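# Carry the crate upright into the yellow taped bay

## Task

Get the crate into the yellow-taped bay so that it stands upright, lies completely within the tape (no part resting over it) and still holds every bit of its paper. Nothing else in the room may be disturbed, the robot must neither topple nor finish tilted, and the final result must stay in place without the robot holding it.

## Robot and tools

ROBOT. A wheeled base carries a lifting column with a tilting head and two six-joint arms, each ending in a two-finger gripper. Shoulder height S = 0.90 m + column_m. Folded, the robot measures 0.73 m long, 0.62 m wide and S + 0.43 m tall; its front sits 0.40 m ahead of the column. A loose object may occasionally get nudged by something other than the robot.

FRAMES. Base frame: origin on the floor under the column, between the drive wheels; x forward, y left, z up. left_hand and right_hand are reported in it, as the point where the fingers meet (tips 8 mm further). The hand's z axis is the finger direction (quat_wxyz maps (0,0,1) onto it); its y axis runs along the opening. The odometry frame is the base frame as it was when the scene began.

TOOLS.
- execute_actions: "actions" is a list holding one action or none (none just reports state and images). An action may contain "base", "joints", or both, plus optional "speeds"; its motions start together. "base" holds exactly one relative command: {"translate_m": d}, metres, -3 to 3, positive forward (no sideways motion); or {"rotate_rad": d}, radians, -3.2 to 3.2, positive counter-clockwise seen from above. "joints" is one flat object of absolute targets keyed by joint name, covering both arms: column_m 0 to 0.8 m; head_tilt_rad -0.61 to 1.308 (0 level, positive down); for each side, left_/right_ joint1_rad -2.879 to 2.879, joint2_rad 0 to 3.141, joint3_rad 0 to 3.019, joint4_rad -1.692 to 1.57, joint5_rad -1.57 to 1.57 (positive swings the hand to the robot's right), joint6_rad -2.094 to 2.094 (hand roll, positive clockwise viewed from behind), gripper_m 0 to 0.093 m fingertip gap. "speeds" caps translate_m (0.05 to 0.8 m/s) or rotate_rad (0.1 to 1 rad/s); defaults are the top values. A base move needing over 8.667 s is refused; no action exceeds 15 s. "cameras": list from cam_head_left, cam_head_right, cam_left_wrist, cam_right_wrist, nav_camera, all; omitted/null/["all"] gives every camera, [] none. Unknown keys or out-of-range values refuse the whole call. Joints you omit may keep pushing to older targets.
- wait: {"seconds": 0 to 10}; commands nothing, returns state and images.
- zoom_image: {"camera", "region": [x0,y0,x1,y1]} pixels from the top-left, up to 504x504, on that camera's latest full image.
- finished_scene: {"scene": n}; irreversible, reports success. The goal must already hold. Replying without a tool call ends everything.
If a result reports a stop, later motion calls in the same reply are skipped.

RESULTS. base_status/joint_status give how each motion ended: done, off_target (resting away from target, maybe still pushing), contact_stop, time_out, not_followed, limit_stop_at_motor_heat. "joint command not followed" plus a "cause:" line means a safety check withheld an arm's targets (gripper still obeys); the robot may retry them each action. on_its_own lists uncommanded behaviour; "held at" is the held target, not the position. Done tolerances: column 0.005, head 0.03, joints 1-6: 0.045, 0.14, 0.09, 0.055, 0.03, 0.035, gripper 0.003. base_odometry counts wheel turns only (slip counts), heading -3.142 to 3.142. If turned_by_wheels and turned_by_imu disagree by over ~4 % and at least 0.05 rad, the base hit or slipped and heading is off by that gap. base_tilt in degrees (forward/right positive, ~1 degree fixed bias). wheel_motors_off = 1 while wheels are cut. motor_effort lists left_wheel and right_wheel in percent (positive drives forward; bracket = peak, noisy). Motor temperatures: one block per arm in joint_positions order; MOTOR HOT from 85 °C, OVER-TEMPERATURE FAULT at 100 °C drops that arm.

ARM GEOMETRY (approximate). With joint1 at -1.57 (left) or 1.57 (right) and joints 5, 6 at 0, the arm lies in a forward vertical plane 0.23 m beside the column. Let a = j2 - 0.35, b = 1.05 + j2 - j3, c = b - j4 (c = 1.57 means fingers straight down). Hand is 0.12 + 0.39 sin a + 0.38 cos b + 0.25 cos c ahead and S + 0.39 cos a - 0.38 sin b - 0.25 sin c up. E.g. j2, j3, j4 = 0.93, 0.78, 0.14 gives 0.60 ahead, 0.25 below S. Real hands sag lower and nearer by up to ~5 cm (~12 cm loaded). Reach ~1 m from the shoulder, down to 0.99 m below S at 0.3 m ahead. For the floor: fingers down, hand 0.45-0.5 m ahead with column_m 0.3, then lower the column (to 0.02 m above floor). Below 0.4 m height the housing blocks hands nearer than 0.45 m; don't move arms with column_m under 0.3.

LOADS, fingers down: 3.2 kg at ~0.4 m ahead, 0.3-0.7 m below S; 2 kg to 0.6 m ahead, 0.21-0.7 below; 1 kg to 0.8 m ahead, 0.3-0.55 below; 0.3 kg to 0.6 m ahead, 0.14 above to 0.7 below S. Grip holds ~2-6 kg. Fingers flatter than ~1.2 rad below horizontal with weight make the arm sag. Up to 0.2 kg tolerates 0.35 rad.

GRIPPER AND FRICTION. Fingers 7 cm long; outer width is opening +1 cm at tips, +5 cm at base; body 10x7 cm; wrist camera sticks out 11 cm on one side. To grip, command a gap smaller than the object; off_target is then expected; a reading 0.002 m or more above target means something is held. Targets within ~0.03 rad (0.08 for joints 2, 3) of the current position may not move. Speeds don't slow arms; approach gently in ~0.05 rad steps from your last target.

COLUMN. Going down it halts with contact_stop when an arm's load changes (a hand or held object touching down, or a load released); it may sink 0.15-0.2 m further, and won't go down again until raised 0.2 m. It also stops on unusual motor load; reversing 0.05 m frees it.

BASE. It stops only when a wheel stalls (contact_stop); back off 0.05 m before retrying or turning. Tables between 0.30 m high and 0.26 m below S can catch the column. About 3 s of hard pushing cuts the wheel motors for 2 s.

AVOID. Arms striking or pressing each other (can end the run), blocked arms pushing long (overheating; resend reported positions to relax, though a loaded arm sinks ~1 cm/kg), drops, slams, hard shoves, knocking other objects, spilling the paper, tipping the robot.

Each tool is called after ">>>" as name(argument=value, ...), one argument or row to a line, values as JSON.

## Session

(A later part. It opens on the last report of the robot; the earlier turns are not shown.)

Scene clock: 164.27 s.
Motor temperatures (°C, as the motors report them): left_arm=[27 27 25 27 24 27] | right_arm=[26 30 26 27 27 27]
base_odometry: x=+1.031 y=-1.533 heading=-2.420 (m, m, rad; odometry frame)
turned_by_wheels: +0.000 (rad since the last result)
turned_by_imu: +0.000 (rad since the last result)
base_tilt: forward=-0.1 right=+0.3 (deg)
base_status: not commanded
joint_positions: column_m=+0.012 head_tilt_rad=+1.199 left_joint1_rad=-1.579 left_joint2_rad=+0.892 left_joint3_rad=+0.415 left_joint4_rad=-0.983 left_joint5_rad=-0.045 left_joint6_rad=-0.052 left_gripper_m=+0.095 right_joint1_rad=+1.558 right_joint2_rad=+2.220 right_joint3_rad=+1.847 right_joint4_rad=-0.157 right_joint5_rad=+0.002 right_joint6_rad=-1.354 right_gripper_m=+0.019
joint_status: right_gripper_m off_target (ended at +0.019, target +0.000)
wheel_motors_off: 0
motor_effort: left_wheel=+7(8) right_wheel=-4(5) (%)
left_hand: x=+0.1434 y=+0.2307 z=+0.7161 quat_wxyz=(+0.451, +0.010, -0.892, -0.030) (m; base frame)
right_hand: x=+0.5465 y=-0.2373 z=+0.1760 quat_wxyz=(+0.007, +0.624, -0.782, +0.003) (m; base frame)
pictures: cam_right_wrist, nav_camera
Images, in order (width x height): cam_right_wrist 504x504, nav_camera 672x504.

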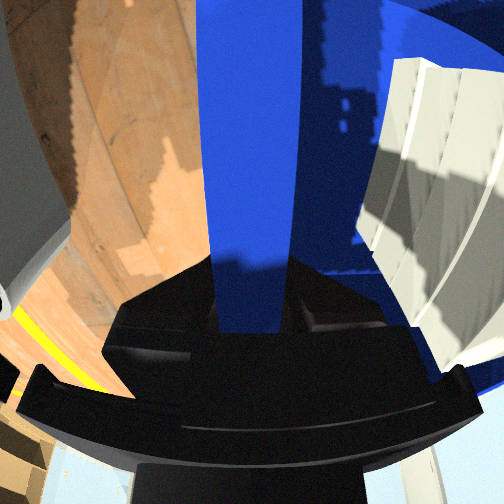

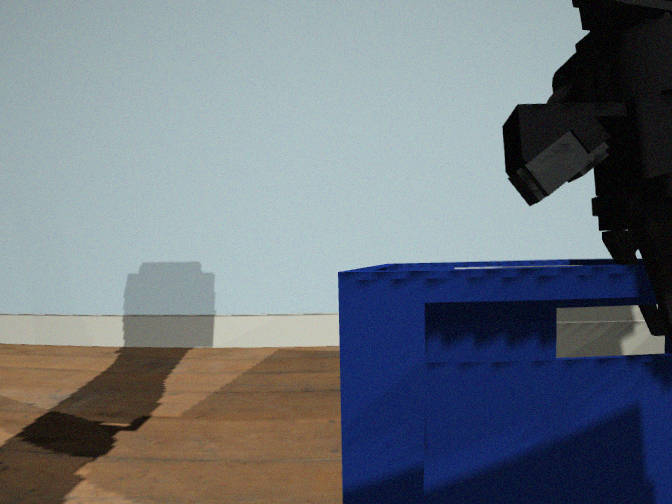

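Try pulling slowly.

>>> execute_actions(
  actions=[
    {"base":{"translate_m":-0.15},"speeds":{"translate_m":0.08},"joints":{"head_tilt_rad":0.8}},
  ],
  cameras=["cam_head_left","cam_right_wrist"],
)

Scene clock: 170.30 s.
Motor temperatures (°C, as the motors report them): left_arm=[27 27 25 27 24 27] | right_arm=[26 31 26 27 27 27]
base_odometry: x=+1.143 y=-1.434 heading=-2.421 (m, m, rad; odometry frame)
turned_by_wheels: -0.001 (rad since the last result)
turned_by_imu: -0.002 (rad since the last result)
base_tilt: forward=-0.1 right=+0.3 (deg)
base_status: done
joint_positions: column_m=+0.012 head_tilt_rad=+0.816 left_joint1_rad=-1.579 left_joint2_rad=+0.892 left_joint3_rad=+0.413 left_joint4_rad=-0.983 left_joint5_rad=-0.045 left_joint6_rad=-0.052 left_gripper_m=+0.095 right_joint1_rad=+1.558 right_joint2_rad=+2.229 right_joint3_rad=+1.908 right_joint4_rad=-0.105 right_joint5_rad=+0.002 right_joint6_rad=-1.368 right_gripper_m=+0.019
joint_status: all done
wheel_motors_off: 0
motor_effort: left_wheel=-1(39) right_wheel=+0(39) (%)
left_hand: x=+0.1425 y=+0.2307 z=+0.7164 quat_wxyz=(+0.451, +0.010, -0.892, -0.030) (m; base frame)
right_hand: x=+0.5904 y=-0.2375 z=+0.1771 quat_wxyz=(-0.033, +0.629, -0.776, +0.036) (m; base frame)
pictures: cam_head_left, cam_right_wrist
Images, in order (width x height): cam_head_left 672x504, cam_right_wrist 504x504.

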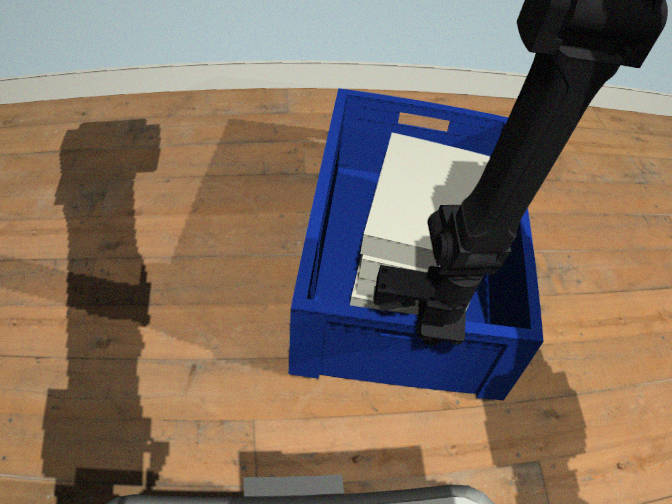

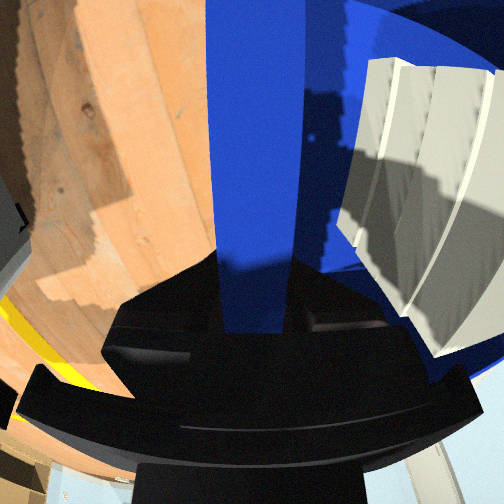

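>>> execute_actions(
  actions=[
    {"base":{"translate_m":-0.45},"speeds":{"translate_m":0.15},"joints":{"right_joint6_rad":-1.6,"head_tilt_rad":0.95}},
  ],
  cameras=["cam_head_left","cam_right_wrist"],
)

Scene clock: 177.17 s.
Motor temperatures (°C, as the motors report them): left_arm=[27 27 25 27 24 27] | right_arm=[26 31 26 27 27 28]
base_odometry: x=+1.481 y=-1.137 heading=-2.421 (m, m, rad; odometry frame)
turned_by_wheels: -0.001 (rad since the last result)
turned_by_imu: -0.001 (rad since the last result)
base_tilt: forward=-0.1 right=+0.3 (deg)
base_status: done
joint_positions: column_m=+0.012 head_tilt_rad=+0.951 left_joint1_rad=-1.579 left_joint2_rad=+0.891 left_joint3_rad=+0.412 left_joint4_rad=-0.983 left_joint5_rad=-0.045 left_joint6_rad=-0.052 left_gripper_m=+0.095 right_joint1_rad=+1.551 right_joint2_rad=+2.230 right_joint3_rad=+1.910 right_joint4_rad=-0.102 right_joint5_rad=-0.001 right_joint6_rad=-1.541 right_gripper_m=+0.019
joint_status: right_joint6_rad time_out (moved -0.172 of -0.232); the others done
wheel_motors_off: 0
on_its_own: right_joint6_rad reads -1.541 and still pushes toward -1.600 since a time_out
motor_effort: left_wheel=-1(51) right_wheel=+0(30) (%)
left_hand: x=+0.1425 y=+0.2307 z=+0.7165 quat_wxyz=(+0.451, +0.010, -0.892, -0.030) (m; base frame)
right_hand: x=+0.5919 y=-0.2432 z=+0.1771 quat_wxyz=(-0.030, +0.692, -0.720, +0.041) (m; base frame)
pictures: cam_head_left, cam_right_wrist
Images, in order (width x height): cam_head_left 672x504, cam_right_wrist 504x504.

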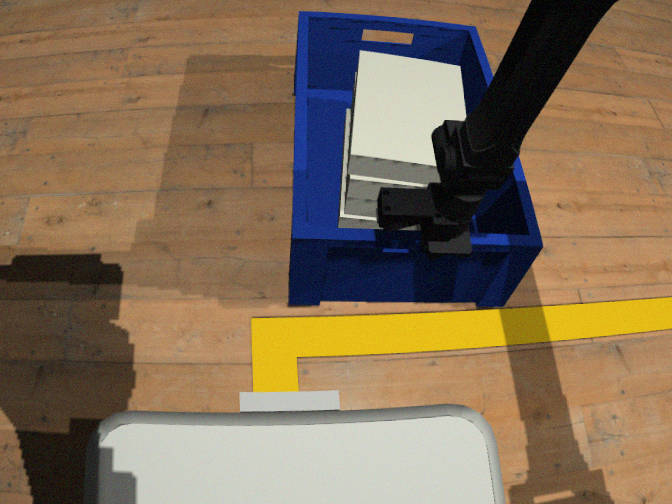

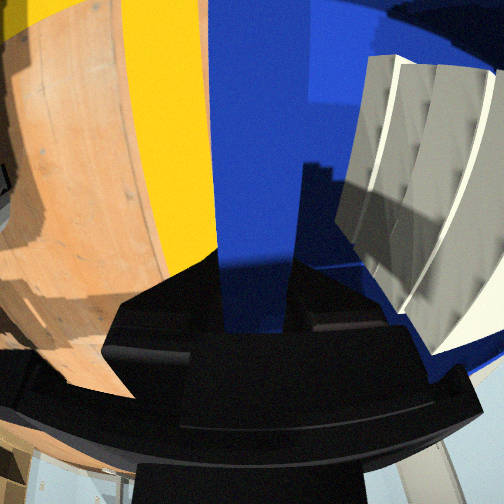

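>>> execute_actions(
  actions=[
    {"base":{"translate_m":-0.35},"speeds":{"translate_m":0.15},"joints":{"right_joint1_rad":1.46,"right_joint6_rad":-1.6}},
  ],
  cameras=["cam_head_left","cam_head_right","cam_right_wrist"],
)

Scene clock: 191.67 s.
Motor temperatures (°C, as the motors report them): left_arm=[27 27 25 27 24 27] | right_arm=[26 32 26 27 27 28]
base_odometry: x=+1.744 y=-0.906 heading=-2.422 (m, m, rad; odometry frame)
turned_by_wheels: -0.001 (rad since the last result)
turned_by_imu: -0.001 (rad since the last result)
base_tilt: forward=-0.1 right=+0.3 (deg)
base_status: done
joint_positions: column_m=+0.012 head_tilt_rad=+0.951 left_joint1_rad=-1.579 left_joint2_rad=+0.891 left_joint3_rad=+0.412 left_joint4_rad=-0.983 left_joint5_rad=-0.045 left_joint6_rad=-0.052 left_gripper_m=+0.095 right_joint1_rad=+1.508 right_joint2_rad=+2.232 right_joint3_rad=+1.912 right_joint4_rad=-0.097 right_joint5_rad=-0.020 right_joint6_rad=-1.583 right_gripper_m=+0.019
joint_status: right_joint1_rad time_out (moved -0.042 of -0.091); the others done
wheel_motors_off: 0
on_its_own: right_joint1_rad reads +1.508 and still pushes toward +1.460 since a time_out
motor_effort: left_wheel=-1(38) right_wheel=+0(32) (%)
left_hand: x=+0.1423 y=+0.2307 z=+0.7166 quat_wxyz=(+0.451, +0.010, -0.892, -0.030) (m; base frame)
right_hand: x=+0.5923 y=-0.2777 z=+0.1778 quat_wxyz=(-0.025, +0.701, -0.711, +0.050) (m; base frame)
pictures: cam_head_left, cam_head_right, cam_right_wrist
Images, in order (width x height): cam_head_left 672x504, cam_head_right 672x504, cam_right_wrist 504x504.

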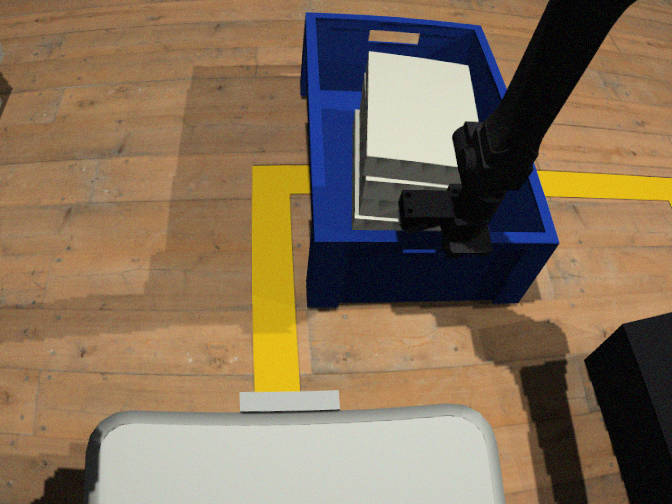

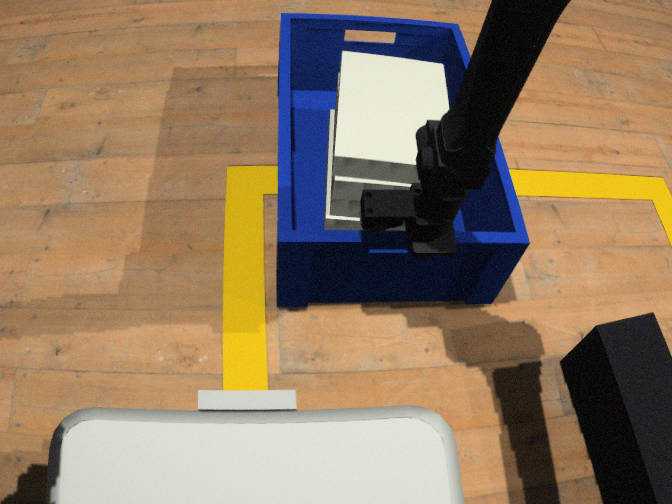

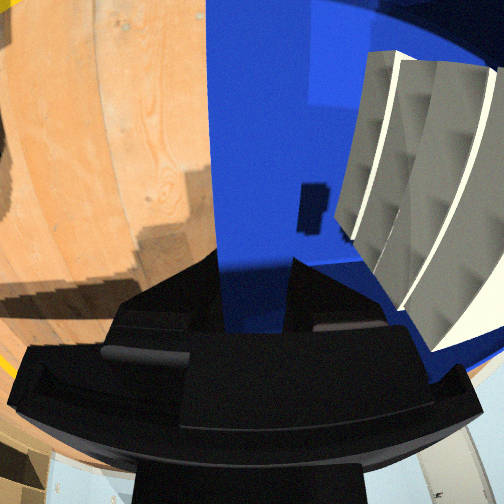

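>>> execute_actions(
  actions=[
    {"base":{"translate_m":-0.38},"speeds":{"translate_m":0.15},"joints":{"right_joint1_rad":1.42,"right_joint5_rad":-0.06,"right_joint6_rad":-1.58,"head_tilt_rad":0.8}},
  ],
  cameras=["cam_head_left","cam_head_right"],
)

Scene clock: 200.37 s.
Motor temperatures (°C, as the motors report them): left_arm=[27 27 25 27 24 27] | right_arm=[26 32 26 27 27 28]
base_odometry: x=+2.030 y=-0.656 heading=-2.422 (m, m, rad; odometry frame)
turned_by_wheels: +0.000 (rad since the last result)
turned_by_imu: -0.001 (rad since the last result)
base_tilt: forward=-0.1 right=+0.3 (deg)
base_status: done
joint_positions: column_m=+0.012 head_tilt_rad=+0.816 left_joint1_rad=-1.579 left_joint2_rad=+0.890 left_joint3_rad=+0.412 left_joint4_rad=-0.983 left_joint5_rad=-0.045 left_joint6_rad=-0.052 left_gripper_m=+0.095 right_joint1_rad=+1.477 right_joint2_rad=+2.235 right_joint3_rad=+1.913 right_joint4_rad=-0.094 right_joint5_rad=-0.067 right_joint6_rad=-1.580 right_gripper_m=+0.019
joint_status: right_joint1_rad time_out (moved -0.032 of -0.088); the others done
wheel_motors_off: 0
on_its_own: right_joint1_rad reads +1.477 and still pushes toward +1.420 since a time_out
motor_effort: left_wheel=-1(37) right_wheel=+0(32) (%)
left_hand: x=+0.1425 y=+0.2307 z=+0.7166 quat_wxyz=(+0.451, +0.010, -0.892, -0.030) (m; base frame)
right_hand: x=+0.5911 y=-0.2980 z=+0.1782 quat_wxyz=(-0.033, +0.696, -0.716, +0.045) (m; base frame)
pictures: cam_head_left, cam_head_right
Images, in order (width x height): cam_head_left 672x504, cam_head_right 672x504.

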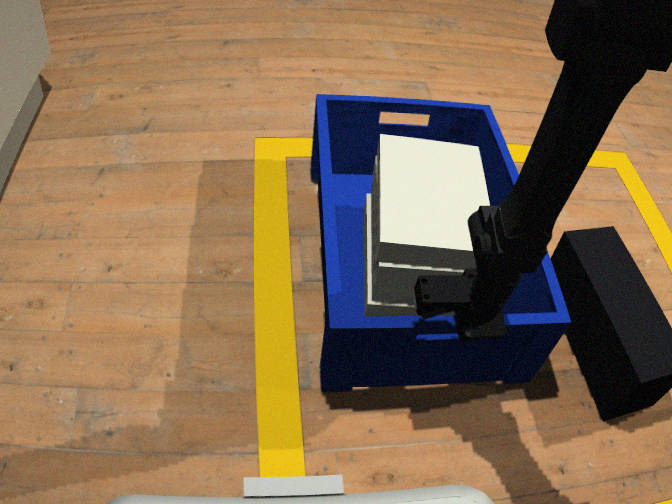

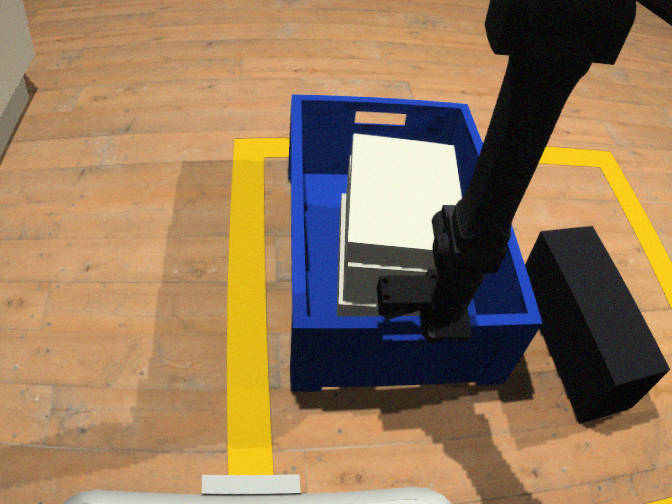

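>>> execute_actions(
  actions=[
    {"base":{"translate_m":-0.08},"speeds":{"translate_m":0.1},"joints":{"right_joint1_rad":1.47}},
  ],
  cameras=[],
)

>>> execute_actions(
  actions=[
    {"joints":{"right_joint3_rad":1.91,"right_joint4_rad":-0.095,"right_gripper_m":0.07}},
  ],
  cameras=[],
)

>>> execute_actions(
  actions=[
    {"joints":{"column_m":0.4,"head_tilt_rad":0.95}},
  ],
  cameras=["cam_head_left","cam_right_wrist"],
)

Scene clock: 207.33 s.
Motor temperatures (°C, as the motors report them): left_arm=[27 27 25 27 24 27] | right_arm=[26 32 26 27 27 28]
base_odometry: x=+2.090 y=-0.603 heading=-2.422 (m, m, rad; odometry frame)
turned_by_wheels: +0.000 (rad since the last result)
turned_by_imu: -0.001 (rad since the last result)
base_tilt: forward=-0.1 right=+0.3 (deg)
base_status: done
joint_positions: column_m=+0.012 head_tilt_rad=+0.815 left_joint1_rad=-1.579 left_joint2_rad=+0.889 left_joint3_rad=+0.412 left_joint4_rad=-0.983 left_joint5_rad=-0.045 left_joint6_rad=-0.052 left_gripper_m=+0.095 right_joint1_rad=+1.481 right_joint2_rad=+2.235 right_joint3_rad=+1.916 right_joint4_rad=-0.093 right_joint5_rad=-0.065 right_joint6_rad=-1.574 right_gripper_m=+0.019
joint_status: all done
wheel_motors_off: 0
motor_effort: left_wheel=+0(38) right_wheel=+0(29) (%)
left_hand: x=+0.1424 y=+0.2307 z=+0.7167 quat_wxyz=(+0.451, +0.010, -0.892, -0.030) (m; base frame)
right_hand: x=+0.5926 y=-0.2948 z=+0.1781 quat_wxyz=(-0.034, +0.694, -0.718, +0.045) (m; base frame)
pictures: none
No camera images: the call's "cameras" was empty. Leave "cameras" out to get every camera's image.

Scene clock: 208.00 s.
Motor temperatures (°C, as the motors report them): left_arm=[27 27 25 27 24 27] | right_arm=[26 33 26 27 27 28]
base_odometry: x=+2.090 y=-0.603 heading=-2.423 (m, m, rad; odometry frame)
turned_by_wheels: +0.000 (rad since the last result)
turned_by_imu: +0.000 (rad since the last result)
base_tilt: forward=-0.1 right=+0.3 (deg)
base_status: not commanded
joint_positions: column_m=+0.012 head_tilt_rad=+0.815 left_joint1_rad=-1.579 left_joint2_rad=+0.889 left_joint3_rad=+0.412 left_joint4_rad=-0.983 left_joint5_rad=-0.045 left_joint6_rad=-0.052 left_gripper_m=+0.095 right_joint1_rad=+1.481 right_joint2_rad=+2.234 right_joint3_rad=+1.916 right_joint4_rad=-0.091 right_joint5_rad=-0.064 right_joint6_rad=-1.574 right_gripper_m=+0.070
joint_status: all done
wheel_motors_off: 0
motor_effort: left_wheel=-3(3) right_wheel=+3(3) (%)
left_hand: x=+0.1424 y=+0.2307 z=+0.7167 quat_wxyz=(+0.451, +0.010, -0.892, -0.030) (m; base frame)
right_hand: x=+0.5938 y=-0.2953 z=+0.1785 quat_wxyz=(-0.035, +0.694, -0.718, +0.047) (m; base frame)
pictures: none
No camera images: the call's "cameras" was empty. Leave "cameras" out to get every camera's image.

Scene clock: 213.63 s.
Motor temperatures (°C, as the motors report them): left_arm=[27 27 25 27 24 27] | right_arm=[26 33 26 27 27 28]
base_odometry: x=+2.090 y=-0.603 heading=-2.423 (m, m, rad; odometry frame)
turned_by_wheels: +0.000 (rad since the last result)
turned_by_imu: -0.001 (rad since the last result)
base_tilt: forward=-0.1 right=+0.3 (deg)
base_status: not commanded
joint_positions: column_m=+0.400 head_tilt_rad=+0.950 left_joint1_rad=-1.579 left_joint2_rad=+0.889 left_joint3_rad=+0.412 left_joint4_rad=-0.983 left_joint5_rad=-0.045 left_joint6_rad=-0.052 left_gripper_m=+0.095 right_joint1_rad=+1.481 right_joint2_rad=+2.234 right_joint3_rad=+1.916 right_joint4_rad=-0.091 right_joint5_rad=-0.064 right_joint6_rad=-1.574 right_gripper_m=+0.070
joint_status: all done
wheel_motors_off: 0
motor_effort: left_wheel=-4(3) right_wheel=+3(4) (%)
left_hand: x=+0.1424 y=+0.2307 z=+1.1045 quat_wxyz=(+0.451, +0.010, -0.892, -0.030) (m; base frame)
right_hand: x=+0.5938 y=-0.2953 z=+0.5664 quat_wxyz=(-0.035, +0.694, -0.718, +0.047) (m; base frame)
pictures: cam_head_left, cam_right_wrist
Images, in order (width x height): cam_head_left 672x504, cam_right_wrist 504x504.

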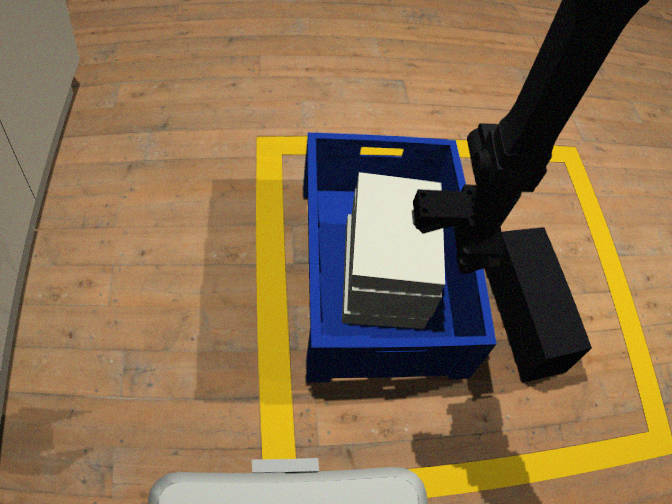

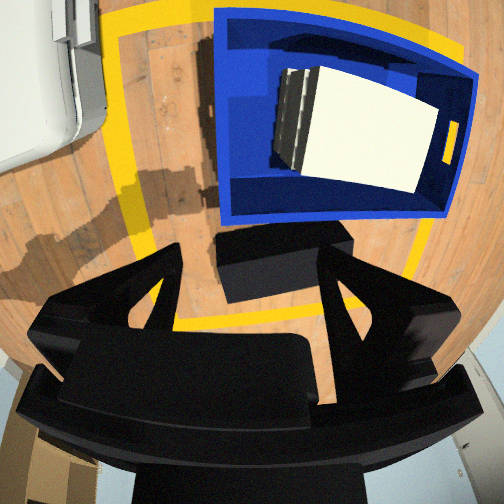

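Inside with margin.

>>> finished_scene(
  scene=1,
)

The scene is finished: the task was done.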